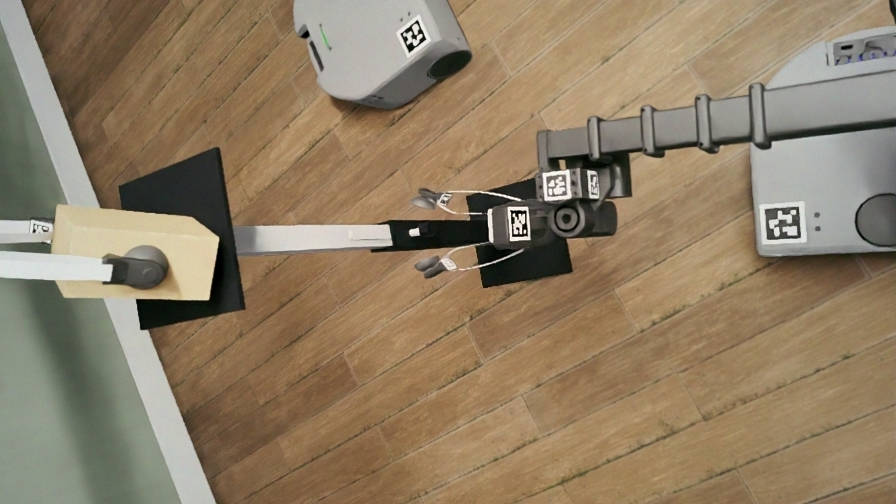

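Release, lift, retract, and go for the white post.

execute_actions:
  actions:
    - {"r1":{"joints":{"gripper_m":0.15}}}
  cameras: []

execute_actions:
  actions:
    - {"r1":{"joints":{"lift_m":1.1}}}
  cameras: []

execute_actions:
  actions:
    - {"r1":{"joints":{"arm_m":0.0}}}
  cameras: []

execute_actions:
  actions:
    - {"r1":{"joints":{"lift_m":0.55,"wrist_roll_rad":0.0,"gripper_m":0.1}}}
  cameras: []

execute_actions:
  actions:
    - {"r1":{"joints":{"wrist_pitch_rad":0.0}}}
  cameras: ["r1_nav_camera","r1_wrist_camera"]

Scene clock: 308.97 s.
r1.base_odometry: x=-1.004 y=-3.188 heading=+0.799 (m, m, rad; r1's odometry frame)
r1.turned_by_wheels: +0.000 (rad since the last result)
r1.turned_by_imu: +0.001 (rad since the last result)
r1.base_tilt: forward=-1.0 right=-0.4 (deg)
r1.lidar_m: 1.25 3.04 2.10 1.98 2.00 1.38 1.30 1.32 1.71 0.52 0.93 1.43
r1.head_depth_mm: - 2803 2747 2079 1672 1401 1203 / 2505 2767 2698 2068 1650 1391 1193 / - - 2694 730 1565 1377 1193 / 2404 2655 2488 653 806 1023 1155 / 2408 2682 2604 1870 1577 1345 1169 / 2388 2636 2568 1987 1602 1354 1175 / 2353 2640 2577 1954 957 1289 1160
r1.base_status: not commanded
r1.joint_positions: lift_m=+1.027 arm_m=+0.420 wrist_yaw_rad=+0.001 wrist_pitch_rad=-1.491 wrist_roll_rad=+0.749 gripper_m=+0.150 head_pan_rad=-1.577 head_tilt_rad=-0.691
r1.joint_status: all done
r1.on_its_own: lift_m is slack since a contact_stop, until your next command for it (your +1.020 is given up)
r1.motor_effort: left_wheel=+1(1) right_wheel=-4(5) lift_m=+27(27) arm_m=+4(5) wrist_yaw_rad=-1(1) wrist_pitch_rad=-2(5) wrist_roll_rad=+1(0) gripper_m=-2(86) head_pan_rad=+4(3) head_tilt_rad=-5(5) (%)
r1.hand_pose: x=-0.0216 y=-0.5609 z=+0.9085 quat_wxyz=(+0.294, +0.271, -0.673, -0.622) (m; r1's base frame)
r1.wrist_depth_mm: - - - - 951 953 926 / - - - - 226 991 982 / - - - 237 230 - 938 / - - 244 185 234 233 - / - - 123 122 241 239 - / - 127 125 124 246 - - / - - 128 127 - - -
r2.base_odometry: x=-2.900 y=-0.040 heading=-1.564 (m, m, rad; r2's odometry frame)
r2.turned_by_wheels: +0.000 (rad since the last result)
r2.turned_by_imu: +0.000 (rad since the last result)
r2.base_tilt: forward=+0.5 right=+0.5 (deg)
r2.lidar_m: 1.99 1.94 2.05 2.91 0.79 1.08 2.91 2.84 0.94 0.61 1.78 1.88
r2.head_depth_mm: 2239 1911 1464 1387 1325 1214 1119 / 2174 1912 1677 1457 1350 1226 - / 2104 724 1676 1495 - 1227 - / 570 613 1630 1448 1333 1223 1120 / 1862 1856 1705 1510 1353 1228 1126 / 1772 1935 1711 1512 1356 1232 1126 / 1678 1889 1725 1523 1371 1237 1127
r2.base_status: not commanded
r2.joint_positions: lift_m=+0.352 arm_m=+0.175 wrist_yaw_rad=+0.003 wrist_pitch_rad=-0.021 wrist_roll_rad=-0.016 gripper_m=+0.080 head_pan_rad=-1.563 head_tilt_rad=-0.987
r2.joint_status: not commanded
r2.motor_effort: left_wheel=-1(1) right_wheel=+2(1) lift_m=+24(24) arm_m=+6(6) wrist_yaw_rad=-2(2) wrist_pitch_rad=+10(10) wrist_roll_rad=+0(1) gripper_m=+0(0) head_pan_rad=-2(3) head_tilt_rad=-7(8) (%)
r2.hand_pose: x=-0.0208 y=-0.5753 z=+0.4615 quat_wxyz=(+0.713, +0.009, -0.701, -0.007) (m; r2's base frame)
r2.wrist_depth_mm: - - - 189 - - - / - - - 197 - - - / - - - 206 - - - / - - - 205 - - - / - - - 208 - - - / 907 895 873 212 - - - / 717 737 747 222 784 618 558
pictures: none
No camera images: the call's "cameras" was empty. Leave "cameras" out to get every camera's image.

Scene clock: 310.47 s.
r1.base_odometry: x=-1.004 y=-3.188 heading=+0.799 (m, m, rad; r1's odometry frame)
r1.turned_by_wheels: +0.000 (rad since the last result)
r1.turned_by_imu: +0.000 (rad since the last result)
r1.base_tilt: forward=-1.0 right=-0.5 (deg)
r1.lidar_m: 1.25 3.05 2.10 1.98 2.00 1.38 1.30 1.32 1.71 0.52 0.93 1.43
r1.head_depth_mm: 2444 2743 2736 2102 1679 1397 1195 / 2471 2750 2724 2058 1664 1392 1196 / - 2763 2665 1298 1548 1384 1190 / 2330 2759 2630 650 793 1026 1147 / 2390 2656 2544 1879 1588 1339 1168 / 2367 2663 2556 1992 1607 1357 1174 / 2343 2646 2535 1964 961 1285 1163
r1.base_status: not commanded
r1.joint_positions: lift_m=+1.100 arm_m=+0.420 wrist_yaw_rad=+0.001 wrist_pitch_rad=-1.495 wrist_roll_rad=+0.749 gripper_m=+0.150 head_pan_rad=-1.577 head_tilt_rad=-0.691
r1.joint_status: all done
r1.motor_effort: left_wheel=+1(2) right_wheel=-2(3) lift_m=+33(34) arm_m=+3(4) wrist_yaw_rad=-1(0) wrist_pitch_rad=-1(2) wrist_roll_rad=+0(1) gripper_m=+0(2) head_pan_rad=+5(3) head_tilt_rad=-5(5) (%)
r1.hand_pose: x=-0.0216 y=-0.5598 z=+0.9811 quat_wxyz=(+0.293, +0.272, -0.672, -0.624) (m; r1's base frame)
r1.wrist_depth_mm: - - - - - - - / - - - - - - - / - - - 306 301 - - / - - - 202 308 - - / - - 202 196 312 - - / - - 608 - - - - / 727 - - - - - -
r2.base_odometry: x=-2.900 y=-0.040 heading=-1.564 (m, m, rad; r2's odometry frame)
r2.turned_by_wheels: +0.000 (rad since the last result)
r2.turned_by_imu: +0.000 (rad since the last result)
r2.base_tilt: forward=+0.5 right=+0.6 (deg)
r2.lidar_m: 2.00 1.94 2.05 2.90 0.79 1.08 2.92 2.84 0.94 0.61 1.78 1.87
r2.head_depth_mm: 2239 1903 1462 1385 1328 1205 1120 / 2159 1895 1680 1462 1339 1228 - / 2090 723 1674 1496 - 1227 - / 572 609 1627 1442 1333 1223 1116 / 1812 1854 1711 1510 1361 1226 1120 / 1789 1928 1708 1513 1360 1234 1129 / 1681 1891 1719 1519 1369 1236 1130
r2.base_status: not commanded
r2.joint_positions: lift_m=+0.352 arm_m=+0.175 wrist_yaw_rad=+0.003 wrist_pitch_rad=-0.021 wrist_roll_rad=-0.016 gripper_m=+0.080 head_pan_rad=-1.563 head_tilt_rad=-0.987
r2.joint_status: not commanded
r2.motor_effort: left_wheel=-1(1) right_wheel=+2(1) lift_m=+25(24) arm_m=+6(6) wrist_yaw_rad=-3(3) wrist_pitch_rad=+10(10) wrist_roll_rad=+1(0) gripper_m=+0(0) head_pan_rad=-3(2) head_tilt_rad=-7(7) (%)
r2.hand_pose: x=-0.0208 y=-0.5753 z=+0.4615 quat_wxyz=(+0.713, +0.009, -0.701, -0.007) (m; r2's base frame)
r2.wrist_depth_mm: - - - 190 - - - / - - - 196 - - - / - - - 205 - - - / - - - 203 - - - / - - - 209 - - - / 891 919 894 212 - - - / 690 726 737 222 769 617 570
pictures: none
No camera images: the call's "cameras" was empty. Leave "cameras" out to get every camera's image.

Scene clock: 314.73 s.
r1.base_odometry: x=-1.004 y=-3.188 heading=+0.799 (m, m, rad; r1's odometry frame)
r1.turned_by_wheels: +0.000 (rad since the last result)
r1.turned_by_imu: +0.001 (rad since the last result)
r1.base_tilt: forward=-1.0 right=-0.4 (deg)
r1.lidar_m: 1.25 3.04 2.10 1.97 2.00 1.38 1.30 1.32 1.71 0.52 0.93 1.43
r1.head_depth_mm: - - - - - 1382 1232 / - - - - - - 1149 / - - - - - - 1143 / 2407 2692 2617 645 - - - / 2392 2698 2617 1873 1629 - 1127 / 2387 2653 2569 1995 1611 1354 1167 / 2357 2618 2557 1961 957 1291 1165
r1.base_status: not commanded
r1.joint_positions: lift_m=+1.100 arm_m=+0.002 wrist_yaw_rad=+0.001 wrist_pitch_rad=-1.496 wrist_roll_rad=+0.749 gripper_m=+0.150 head_pan_rad=-1.577 head_tilt_rad=-0.691
r1.joint_status: all done
joint sent to its limit — the command would take r1.arm_m past its lower limit, so that joint was sent only as far as its limit.
r1.motor_effort: left_wheel=+1(1) right_wheel=-2(2) lift_m=+33(33) arm_m=-4(5) wrist_yaw_rad=-1(1) wrist_pitch_rad=-1(1) wrist_roll_rad=+0(1) gripper_m=+0(0) head_pan_rad=+2(3) head_tilt_rad=-5(4) (%)
r1.hand_pose: x=-0.0216 y=-0.1421 z=+0.9811 quat_wxyz=(+0.293, +0.272, -0.671, -0.624) (m; r1's base frame)
r1.wrist_depth_mm: - - - - - - - / 649 - - - - - - / 625 - - - - - - / - - - - - - - / - - - - - - - / - - - - - - - / - - - - - - -
r2.base_odometry: x=-2.900 y=-0.040 heading=-1.564 (m, m, rad; r2's odometry frame)
r2.turned_by_wheels: +0.000 (rad since the last result)
r2.turned_by_imu: +0.000 (rad since the last result)
r2.base_tilt: forward=+0.5 right=+0.5 (deg)
r2.lidar_m: 2.00 1.94 2.05 2.90 0.79 1.08 2.91 2.83 0.94 0.61 1.78 1.87
r2.head_depth_mm: 2237 1909 1462 1379 1337 1209 1117 / 2174 1917 1662 1453 1350 1230 - / 2115 722 1686 1492 - 1224 - / 1880 609 1638 1445 1329 1229 1118 / 1860 1844 1715 1511 1349 1223 1118 / 1767 1935 1712 1509 1360 1233 1126 / 1683 1885 1729 1518 1363 1240 1130
r2.base_status: not commanded
r2.joint_positions: lift_m=+0.352 arm_m=+0.175 wrist_yaw_rad=+0.003 wrist_pitch_rad=-0.021 wrist_roll_rad=-0.016 gripper_m=+0.080 head_pan_rad=-1.563 head_tilt_rad=-0.987
r2.joint_status: not commanded
r2.motor_effort: left_wheel=-1(1) right_wheel=+2(1) lift_m=+25(24) arm_m=+6(6) wrist_yaw_rad=-2(3) wrist_pitch_rad=+10(10) wrist_roll_rad=+0(0) gripper_m=+0(0) head_pan_rad=-2(2) head_tilt_rad=-7(7) (%)
r2.hand_pose: x=-0.0208 y=-0.5753 z=+0.4615 quat_wxyz=(+0.713, +0.009, -0.701, -0.007) (m; r2's base frame)
r2.wrist_depth_mm: - - - 188 - - - / - - - 197 - - - / - - - 205 - - - / - - - 204 - - - / - - - 209 - - - / 898 909 891 211 - - - / 703 720 721 223 765 615 562
pictures: none
No camera images: the call's "cameras" was empty. Leave "cameras" out to get every camera's image.

Scene clock: 320.57 s.
r1.base_odometry: x=-1.004 y=-3.188 heading=+0.799 (m, m, rad; r1's odometry frame)
r1.turned_by_wheels: +0.000 (rad since the last result)
r1.turned_by_imu: +0.001 (rad since the last result)
r1.base_tilt: forward=-1.0 right=-0.4 (deg)
r1.lidar_m: 1.25 3.04 2.10 1.98 2.01 1.38 1.30 1.32 1.71 0.52 0.93 1.43
r1.head_depth_mm: 2441 2766 2754 2081 1670 1393 1201 / 2418 2715 2707 2075 1658 1402 1199 / 2432 2704 2660 2041 1561 1386 1193 / 2403 2702 2657 651 795 1026 1151 / 2361 2669 2606 1872 1593 1333 1168 / 2364 2655 2582 1972 1606 1356 1171 / 2354 2641 2563 1966 960 1281 1165
r1.base_status: not commanded
r1.joint_positions: lift_m=+0.550 arm_m=+0.002 wrist_yaw_rad=+0.001 wrist_pitch_rad=-1.496 wrist_roll_rad=+0.005 gripper_m=+0.100 head_pan_rad=-1.577 head_tilt_rad=-0.691
r1.joint_status: all done
r1.motor_effort: left_wheel=+2(1) right_wheel=-2(3) lift_m=+22(28) arm_m=-4(4) wrist_yaw_rad=+0(1) wrist_pitch_rad=-1(1) wrist_roll_rad=-2(2) gripper_m=+0(85) head_pan_rad=+4(2) head_tilt_rad=-5(5) (%)
r1.hand_pose: x=-0.0216 y=-0.1422 z=+0.4317 quat_wxyz=(+0.517, +0.480, -0.519, -0.482) (m; r1's base frame)
r1.wrist_depth_mm: 564 548 563 554 557 555 544 / 578 570 555 562 558 564 554 / 593 576 569 576 572 577 568 / 592 587 584 - - 577 582 / 605 599 601 - - - 588 / 607 618 600 - - - 601 / 629 615 619 611 - 612 609
r2.base_odometry: x=-2.900 y=-0.040 heading=-1.564 (m, m, rad; r2's odometry frame)
r2.turned_by_wheels: +0.000 (rad since the last result)
r2.turned_by_imu: -0.001 (rad since the last result)
r2.base_tilt: forward=+0.6 right=+0.6 (deg)
r2.lidar_m: 1.99 1.94 2.04 2.90 0.79 1.08 2.92 2.84 0.93 0.61 1.78 1.87
r2.head_depth_mm: 2238 1908 1449 1383 1332 1209 1120 / 2179 1913 1675 1463 1344 1224 - / 2097 723 1685 1493 - 1218 - / 1862 610 1632 1439 1328 1221 1119 / 1852 1853 1703 1506 1356 1229 1121 / 1781 1945 1725 1513 1360 1233 1117 / 1685 1886 1717 1516 1369 1233 1129
r2.base_status: not commanded
r2.joint_positions: lift_m=+0.352 arm_m=+0.175 wrist_yaw_rad=+0.003 wrist_pitch_rad=-0.021 wrist_roll_rad=-0.016 gripper_m=+0.080 head_pan_rad=-1.563 head_tilt_rad=-0.987
r2.joint_status: not commanded
r2.motor_effort: left_wheel=-1(1) right_wheel=+2(1) lift_m=+24(24) arm_m=+6(6) wrist_yaw_rad=-2(3) wrist_pitch_rad=+10(10) wrist_roll_rad=+1(1) gripper_m=+0(0) head_pan_rad=-2(3) head_tilt_rad=-7(7) (%)
r2.hand_pose: x=-0.0208 y=-0.5753 z=+0.4615 quat_wxyz=(+0.713, +0.009, -0.701, -0.007) (m; r2's base frame)
r2.wrist_depth_mm: - - - 189 - - - / - - - 196 - - - / - - - 206 - - - / - - - 204 - - - / - - - 208 - - - / 884 891 930 212 - - - / 709 718 727 225 792 603 573
pictures: none
No camera images: the call's "cameras" was empty. Leave "cameras" out to get every camera's image.

Scene clock: 322.20 s.
r1.base_odometry: x=-1.004 y=-3.188 heading=+0.799 (m, m, rad; r1's odometry frame)
r1.turned_by_wheels: +0.000 (rad since the last result)
r1.turned_by_imu: +0.000 (rad since the last result)
r1.base_tilt: forward=-1.0 right=-0.3 (deg)
r1.lidar_m: 1.25 3.03 2.10 1.97 2.00 1.38 1.30 1.32 1.70 0.52 0.93 1.43
r1.head_depth_mm: 2455 2758 2745 2082 1676 1400 1199 / 2430 2713 2730 2052 1659 1389 1200 / 2417 2719 2696 2049 1567 1390 1188 / 2399 2728 2655 654 793 1025 1191 / 2383 2687 2615 1883 1584 1366 1183 / 2371 2624 2582 1991 1604 1352 1165 / 2351 2637 2531 1967 952 1290 1166
r1.base_status: not commanded
r1.joint_positions: lift_m=+0.550 arm_m=+0.002 wrist_yaw_rad=+0.001 wrist_pitch_rad=-0.025 wrist_roll_rad=+0.005 gripper_m=+0.100 head_pan_rad=-1.577 head_tilt_rad=-0.691
r1.joint_status: all done
r1.motor_effort: left_wheel=+2(2) right_wheel=-2(2) lift_m=+22(22) arm_m=-4(4) wrist_yaw_rad=-1(1) wrist_pitch_rad=+8(8) wrist_roll_rad=-2(2) gripper_m=-1(0) head_pan_rad=+2(3) head_tilt_rad=-5(5) (%)
r1.hand_pose: x=-0.0212 y=-0.4028 z=+0.6585 quat_wxyz=(+0.706, +0.009, -0.708, -0.009) (m; r1's base frame)
r1.wrist_depth_mm: - - - 336 - - - / - - - - - - - / - - - - - - - / - - - - - - - / - - - - - - - / 397 407 - - - - - / - 409 412 - 931 - 922
r2.base_odometry: x=-2.900 y=-0.040 heading=-1.564 (m, m, rad; r2's odometry frame)
r2.turned_by_wheels: +0.000 (rad since the last result)
r2.turned_by_imu: +0.000 (rad since the last result)
r2.base_tilt: forward=+0.5 right=+0.6 (deg)
r2.lidar_m: 1.99 1.94 2.04 2.90 0.79 1.08 2.91 2.83 0.93 0.61 1.78 1.87
r2.head_depth_mm: 2237 916 1458 1377 1330 1206 1119 / 2166 1913 1610 1461 1340 1227 - / 2109 724 1687 1491 - 1225 - / 1874 610 1637 1440 1326 1224 1115 / 1862 1845 1707 1509 1356 1227 1125 / 1764 1936 1709 1517 1351 1231 1127 / 1685 1896 1728 1525 1360 1235 1124
r2.base_status: not commanded
r2.joint_positions: lift_m=+0.352 arm_m=+0.175 wrist_yaw_rad=+0.003 wrist_pitch_rad=-0.021 wrist_roll_rad=-0.016 gripper_m=+0.080 head_pan_rad=-1.563 head_tilt_rad=-0.987
r2.joint_status: not commanded
r2.motor_effort: left_wheel=-1(1) right_wheel=+2(1) lift_m=+25(24) arm_m=+6(6) wrist_yaw_rad=-3(2) wrist_pitch_rad=+10(10) wrist_roll_rad=+1(0) gripper_m=+0(0) head_pan_rad=-2(2) head_tilt_rad=-8(7) (%)
r2.hand_pose: x=-0.0208 y=-0.5753 z=+0.4615 quat_wxyz=(+0.713, +0.009, -0.701, -0.007) (m; r2's base frame)
r2.wrist_depth_mm: - - - 191 - - - / - - - 197 - - - / - - - 205 - - - / - - - 206 - - - / - - - 210 - - - / 881 892 879 211 - - - / 709 721 734 222 774 603 568
pictures: r1_nav_camera (sideways: a quarter turn counterclockwise sets it upright), r1_wrist_camera
Images, in order (width x height): r1_nav_camera 672x504, r1_wrist_camera 644x364.

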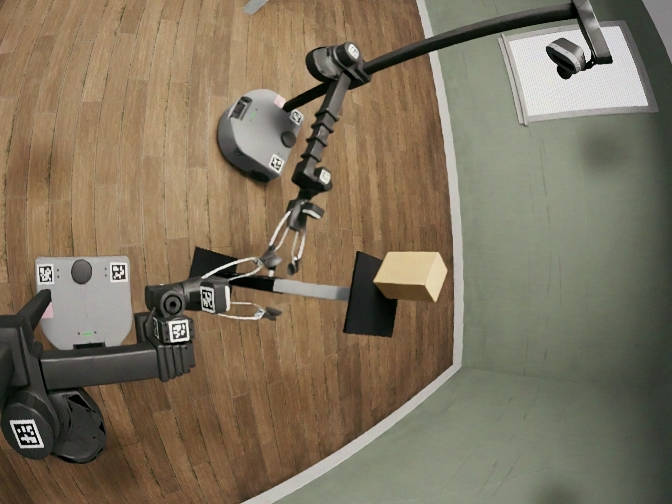

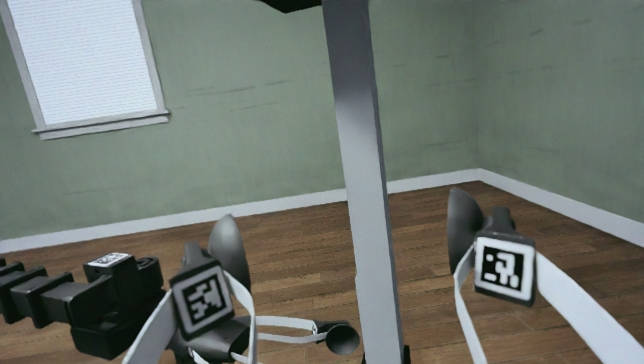

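execute_actions:
  actions:
    - {"r1":{"joints":{"arm_m":0.15},"contact_limits":{"arm_m":30}},"r2":{"joints":{"lift_m":0.345}}}
  cameras: ["r1_wrist_camera","r2_wrist_camera"]

Scene clock: 324.97 s.
r1.base_odometry: x=-1.004 y=-3.188 heading=+0.799 (m, m, rad; r1's odometry frame)
r1.turned_by_wheels: +0.000 (rad since the last result)
r1.turned_by_imu: +0.001 (rad since the last result)
r1.base_tilt: forward=-0.9 right=-0.4 (deg)
r1.lidar_m: 1.25 3.04 2.10 1.98 2.00 1.38 1.29 1.32 1.71 0.52 0.93 1.42
r1.head_depth_mm: 2446 2751 2742 2076 1673 1405 1205 / 2427 2702 2711 2060 1665 1394 1214 / 2407 2747 2681 2052 1542 1418 - / 2406 2689 2646 651 789 - 1129 / 2372 2677 2609 1874 1608 1334 1166 / 2391 2655 2575 1972 1605 1350 1169 / 2336 2643 2547 1965 963 1289 1165
r1.base_status: not commanded
r1.joint_positions: lift_m=+0.550 arm_m=+0.150 wrist_yaw_rad=+0.001 wrist_pitch_rad=-0.024 wrist_roll_rad=+0.004 gripper_m=+0.100 head_pan_rad=-1.577 head_tilt_rad=-0.691
r1.joint_status: all done
r1.motor_effort: left_wheel=+1(1) right_wheel=-2(2) lift_m=+22(22) arm_m=+4(6) wrist_yaw_rad=-1(0) wrist_pitch_rad=+7(7) wrist_roll_rad=-1(2) gripper_m=-1(1) head_pan_rad=+3(3) head_tilt_rad=-6(5) (%)
r1.contact_limits: arm_m 30 (drawing in: default 24, maximum 39; extending or still: default 33, maximum 54)
r1.hand_pose: x=-0.0212 y=-0.5502 z=+0.6588 quat_wxyz=(+0.706, +0.009, -0.708, -0.008) (m; r1's base frame)
r1.wrist_depth_mm: - - - - 123 - - / - - - - 127 - - / - - - - 131 - - / - - - - 134 - - / - - - - 139 - - / - - - - 145 - - / - - - - 150 - 955
r2.base_odometry: x=-2.900 y=-0.040 heading=-1.564 (m, m, rad; r2's odometry frame)
r2.turned_by_wheels: +0.000 (rad since the last result)
r2.turned_by_imu: +0.000 (rad since the last result)
r2.base_tilt: forward=+0.5 right=+0.6 (deg)
r2.lidar_m: 1.99 1.94 2.04 2.91 0.79 1.08 2.91 2.84 0.94 0.61 1.78 1.87
r2.head_depth_mm: 2245 850 1455 1393 1331 1205 1121 / 2162 842 1595 1463 1340 1223 - / 2115 723 1630 1490 - 1225 - / 1874 608 1627 1442 1329 1221 1119 / 1859 1835 1702 1510 1353 1224 1120 / 1787 1948 1714 1516 1367 1233 1128 / 1689 1904 1722 1527 1371 1238 1132
r2.base_status: not commanded
r2.joint_positions: lift_m=+0.345 arm_m=+0.175 wrist_yaw_rad=+0.003 wrist_pitch_rad=-0.021 wrist_roll_rad=-0.016 gripper_m=+0.080 head_pan_rad=-1.563 head_tilt_rad=-0.987
r2.joint_status: all done
r2.motor_effort: left_wheel=-1(2) right_wheel=+1(2) lift_m=+24(24) arm_m=+6(6) wrist_yaw_rad=-3(2) wrist_pitch_rad=+10(10) wrist_roll_rad=+0(0) gripper_m=+0(0) head_pan_rad=-2(2) head_tilt_rad=-7(7) (%)
r2.hand_pose: x=-0.0208 y=-0.5753 z=+0.4545 quat_wxyz=(+0.713, +0.009, -0.701, -0.007) (m; r2's base frame)
r2.wrist_depth_mm: - - - 189 - - - / - - - 197 - - - / - - - 205 - - - / - - - 204 - - - / - - - 207 - - - / 862 903 884 213 - - - / 681 712 720 222 768 595 558
pictures: r1_wrist_camera, r2_wrist_camera
Images, in order (width x height): r1_wrist_camera 644x364, r2_wrist_camera 644x364.

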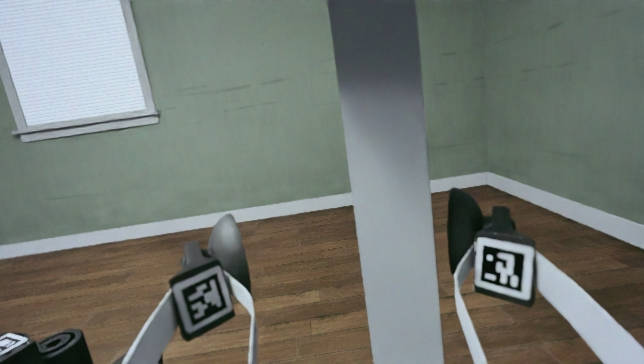

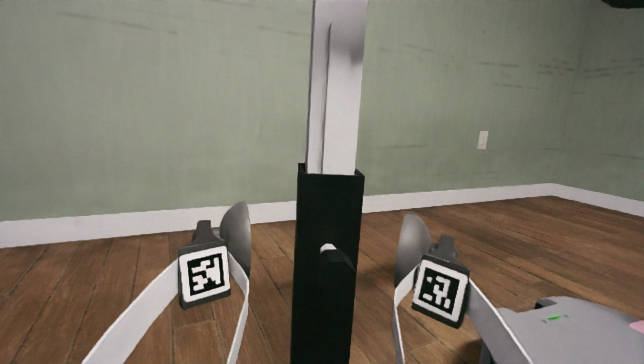

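execute_actions:
  actions:
    - {"r1":{"base":{"translate_m":-0.018}},"r2":{"joints":{"gripper_m":0.0}}}
  cameras: []

execute_actions:
  actions:
    - {"r1":{"joints":{"gripper_m":0.0}}}
  cameras: ["r1_wrist_camera","r2_wrist_camera"]

Scene clock: 326.73 s.
r1.base_odometry: x=-1.017 y=-3.201 heading=+0.799 (m, m, rad; r1's odometry frame)
r1.turned_by_wheels: +0.000 (rad since the last result)
r1.turned_by_imu: +0.000 (rad since the last result)
r1.base_tilt: forward=-1.0 right=-0.3 (deg)
r1.lidar_m: 1.27 3.06 2.09 1.98 1.97 1.36 1.28 1.30 1.69 0.52 0.94 1.45
r1.head_depth_mm: 2454 2761 2755 2071 1678 1397 1207 / 2434 2745 2726 2059 1666 1394 1209 / 2399 2734 2664 2043 1573 1419 - / 2380 2688 2657 659 778 - 1130 / 2371 2671 2585 676 1575 1337 1171 / 2373 2661 2586 1980 1606 1329 1168 / 2342 2629 2528 1986 978 1299 1166
r1.base_status: done
r1.joint_positions: lift_m=+0.550 arm_m=+0.150 wrist_yaw_rad=+0.001 wrist_pitch_rad=-0.024 wrist_roll_rad=+0.004 gripper_m=+0.100 head_pan_rad=-1.577 head_tilt_rad=-0.691
r1.joint_status: not commanded
r1.motor_effort: left_wheel=+1(3) right_wheel=-2(7) lift_m=+21(22) arm_m=+5(4) wrist_yaw_rad=+0(1) wrist_pitch_rad=+7(7) wrist_roll_rad=-1(2) gripper_m=-1(0) head_pan_rad=+3(2) head_tilt_rad=-6(5) (%)
r1.hand_pose: x=-0.0212 y=-0.5502 z=+0.6588 quat_wxyz=(+0.706, +0.009, -0.708, -0.008) (m; r1's base frame)
r1.wrist_depth_mm: - - - 123 - - - / - - - 128 - - - / - - - 132 - - - / - - - 137 - - - / - - - 143 - - - / - - - 150 - - - / - - - - 940 - 957
r2.base_odometry: x=-2.900 y=-0.040 heading=-1.564 (m, m, rad; r2's odometry frame)
r2.turned_by_wheels: +0.000 (rad since the last result)
r2.turned_by_imu: +0.000 (rad since the last result)
r2.base_tilt: forward=+0.5 right=+0.6 (deg)
r2.lidar_m: 1.99 1.94 2.05 2.90 0.79 1.08 2.90 2.84 0.94 0.61 1.78 1.87
r2.head_depth_mm: 2239 1792 1459 1408 1328 1209 1117 / 2168 843 1592 1463 1344 1219 - / 2102 724 1657 1489 - 1218 - / 1865 610 1601 1450 1336 1221 1119 / 1855 1839 1687 1512 1351 1230 1122 / 1780 1928 1698 1530 1363 1232 1125 / 1683 1884 1714 1519 1362 1235 1130
r2.base_status: not commanded
r2.joint_positions: lift_m=+0.345 arm_m=+0.175 wrist_yaw_rad=-0.012 wrist_pitch_rad=-0.019 wrist_roll_rad=-0.016 gripper_m=+0.000 head_pan_rad=-1.563 head_tilt_rad=-0.987
r2.joint_status: all done
r2.on_its_own: wrist_yaw_rad is at rest, and its effort (+13) is outside its rest range (-12 to +12)
r2.motor_effort: left_wheel=-3(3) right_wheel=+6(6) lift_m=+24(23) arm_m=+6(6) wrist_yaw_rad=+13(15) wrist_pitch_rad=+9(10) wrist_roll_rad=+1(0) gripper_m=-8(92) head_pan_rad=-3(3) head_tilt_rad=-7(7) (%)
r2.hand_pose: x=-0.0244 y=-0.5753 z=+0.4550 quat_wxyz=(+0.713, +0.003, -0.701, -0.011) (m; r2's base frame)
r2.wrist_depth_mm: - - - 190 - - - / - - - 196 - - - / - - - 202 - - - / - - - 203 - - - / - - - 204 - - - / 888 897 - 194 - - - / 699 697 736 691 761 562 545
pictures: none
No camera images: the call's "cameras" was empty. Leave "cameras" out to get every camera's image.

Scene clock: 328.23 s.
r1.base_odometry: x=-1.017 y=-3.201 heading=+0.799 (m, m, rad; r1's odometry frame)
r1.turned_by_wheels: +0.000 (rad since the last result)
r1.turned_by_imu: +0.000 (rad since the last result)
r1.base_tilt: forward=-1.0 right=-0.4 (deg)
r1.lidar_m: 1.27 3.03 2.10 1.98 1.97 1.36 1.28 1.30 1.69 0.52 0.94 1.44
r1.head_depth_mm: 2441 2769 2738 2088 1683 1398 1204 / 2420 2742 2675 2056 1665 1397 1212 / 2412 2725 2677 2038 1565 1419 - / 2402 2683 2635 657 750 - 1131 / 2379 2682 2624 676 1580 1326 1168 / 2352 2659 2581 1990 1593 1324 1176 / 2344 2665 2537 1975 983 1302 1165
r1.base_status: not commanded
r1.joint_positions: lift_m=+0.550 arm_m=+0.150 wrist_yaw_rad=-0.008 wrist_pitch_rad=-0.023 wrist_roll_rad=+0.002 gripper_m=+0.001 head_pan_rad=-1.577 head_tilt_rad=-0.691
r1.joint_status: all done
r1.motor_effort: left_wheel=+1(1) right_wheel=+1(2) lift_m=+22(22) arm_m=+4(5) wrist_yaw_rad=+9(8) wrist_pitch_rad=+7(7) wrist_roll_rad=+0(1) gripper_m=-14(96) head_pan_rad=+4(3) head_tilt_rad=-5(5) (%)
r1.hand_pose: x=-0.0234 y=-0.5503 z=+0.6589 quat_wxyz=(+0.707, +0.006, -0.707, -0.011) (m; r1's base frame)
r1.wrist_depth_mm: - - - 123 - - - / - - - 126 - - - / - - - 131 - - - / - - - 137 - - - / - - - 140 - - - / - - - 145 145 - - / - - - - - - 911
r2.base_odometry: x=-2.900 y=-0.040 heading=-1.564 (m, m, rad; r2's odometry frame)
r2.turned_by_wheels: +0.000 (rad since the last result)
r2.turned_by_imu: +0.000 (rad since the last result)
r2.base_tilt: forward=+0.4 right=+0.5 (deg)
r2.lidar_m: 1.99 1.94 2.05 2.90 0.79 1.08 2.91 2.83 0.95 0.61 1.78 1.87
r2.head_depth_mm: 2235 1789 1455 1418 1335 1213 1120 / 2156 841 1646 1458 1345 1215 - / 2100 724 1644 1495 - 1221 - / 1865 609 1622 1440 1334 1219 1115 / 1860 1835 1693 1507 1351 1232 1119 / 1781 1931 1715 1520 1360 1236 1127 / 1690 1895 1727 1522 1362 1237 1126
r2.base_status: not commanded
r2.joint_positions: lift_m=+0.345 arm_m=+0.175 wrist_yaw_rad=-0.012 wrist_pitch_rad=-0.019 wrist_roll_rad=-0.016 gripper_m=+0.000 head_pan_rad=-1.563 head_tilt_rad=-0.987
r2.joint_status: not commanded
r2.on_its_own: wrist_yaw_rad is at rest, and its effort (+14) is outside its rest range (-12 to +12)
r2.motor_effort: left_wheel=-3(3) right_wheel=+6(6) lift_m=+24(24) arm_m=+6(6) wrist_yaw_rad=+14(14) wrist_pitch_rad=+9(9) wrist_roll_rad=+1(1) gripper_m=-8(8) head_pan_rad=-3(2) head_tilt_rad=-7(7) (%)
r2.hand_pose: x=-0.0244 y=-0.5753 z=+0.4550 quat_wxyz=(+0.713, +0.003, -0.701, -0.011) (m; r2's base frame)
r2.wrist_depth_mm: - - - 189 - - - / - - - 196 - - - / - - - 202 - - - / - - - 203 - - - / - - - 206 - - - / 913 927 - 195 - - - / 699 704 743 681 733 564 559
pictures: r1_wrist_camera, r2_wrist_camera
Images, in order (width x height): r1_wrist_camera 644x364, r2_wrist_camera 644x364.

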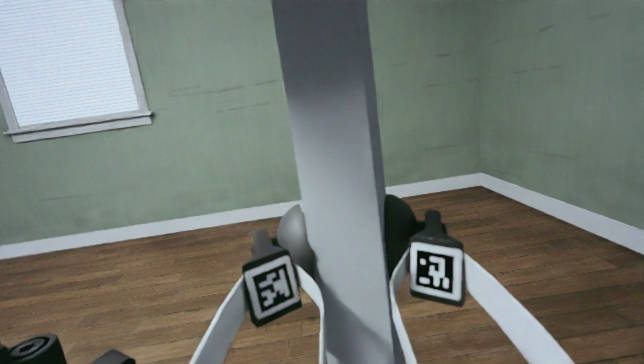

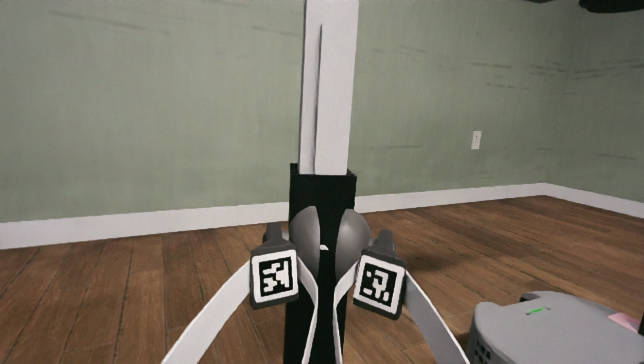

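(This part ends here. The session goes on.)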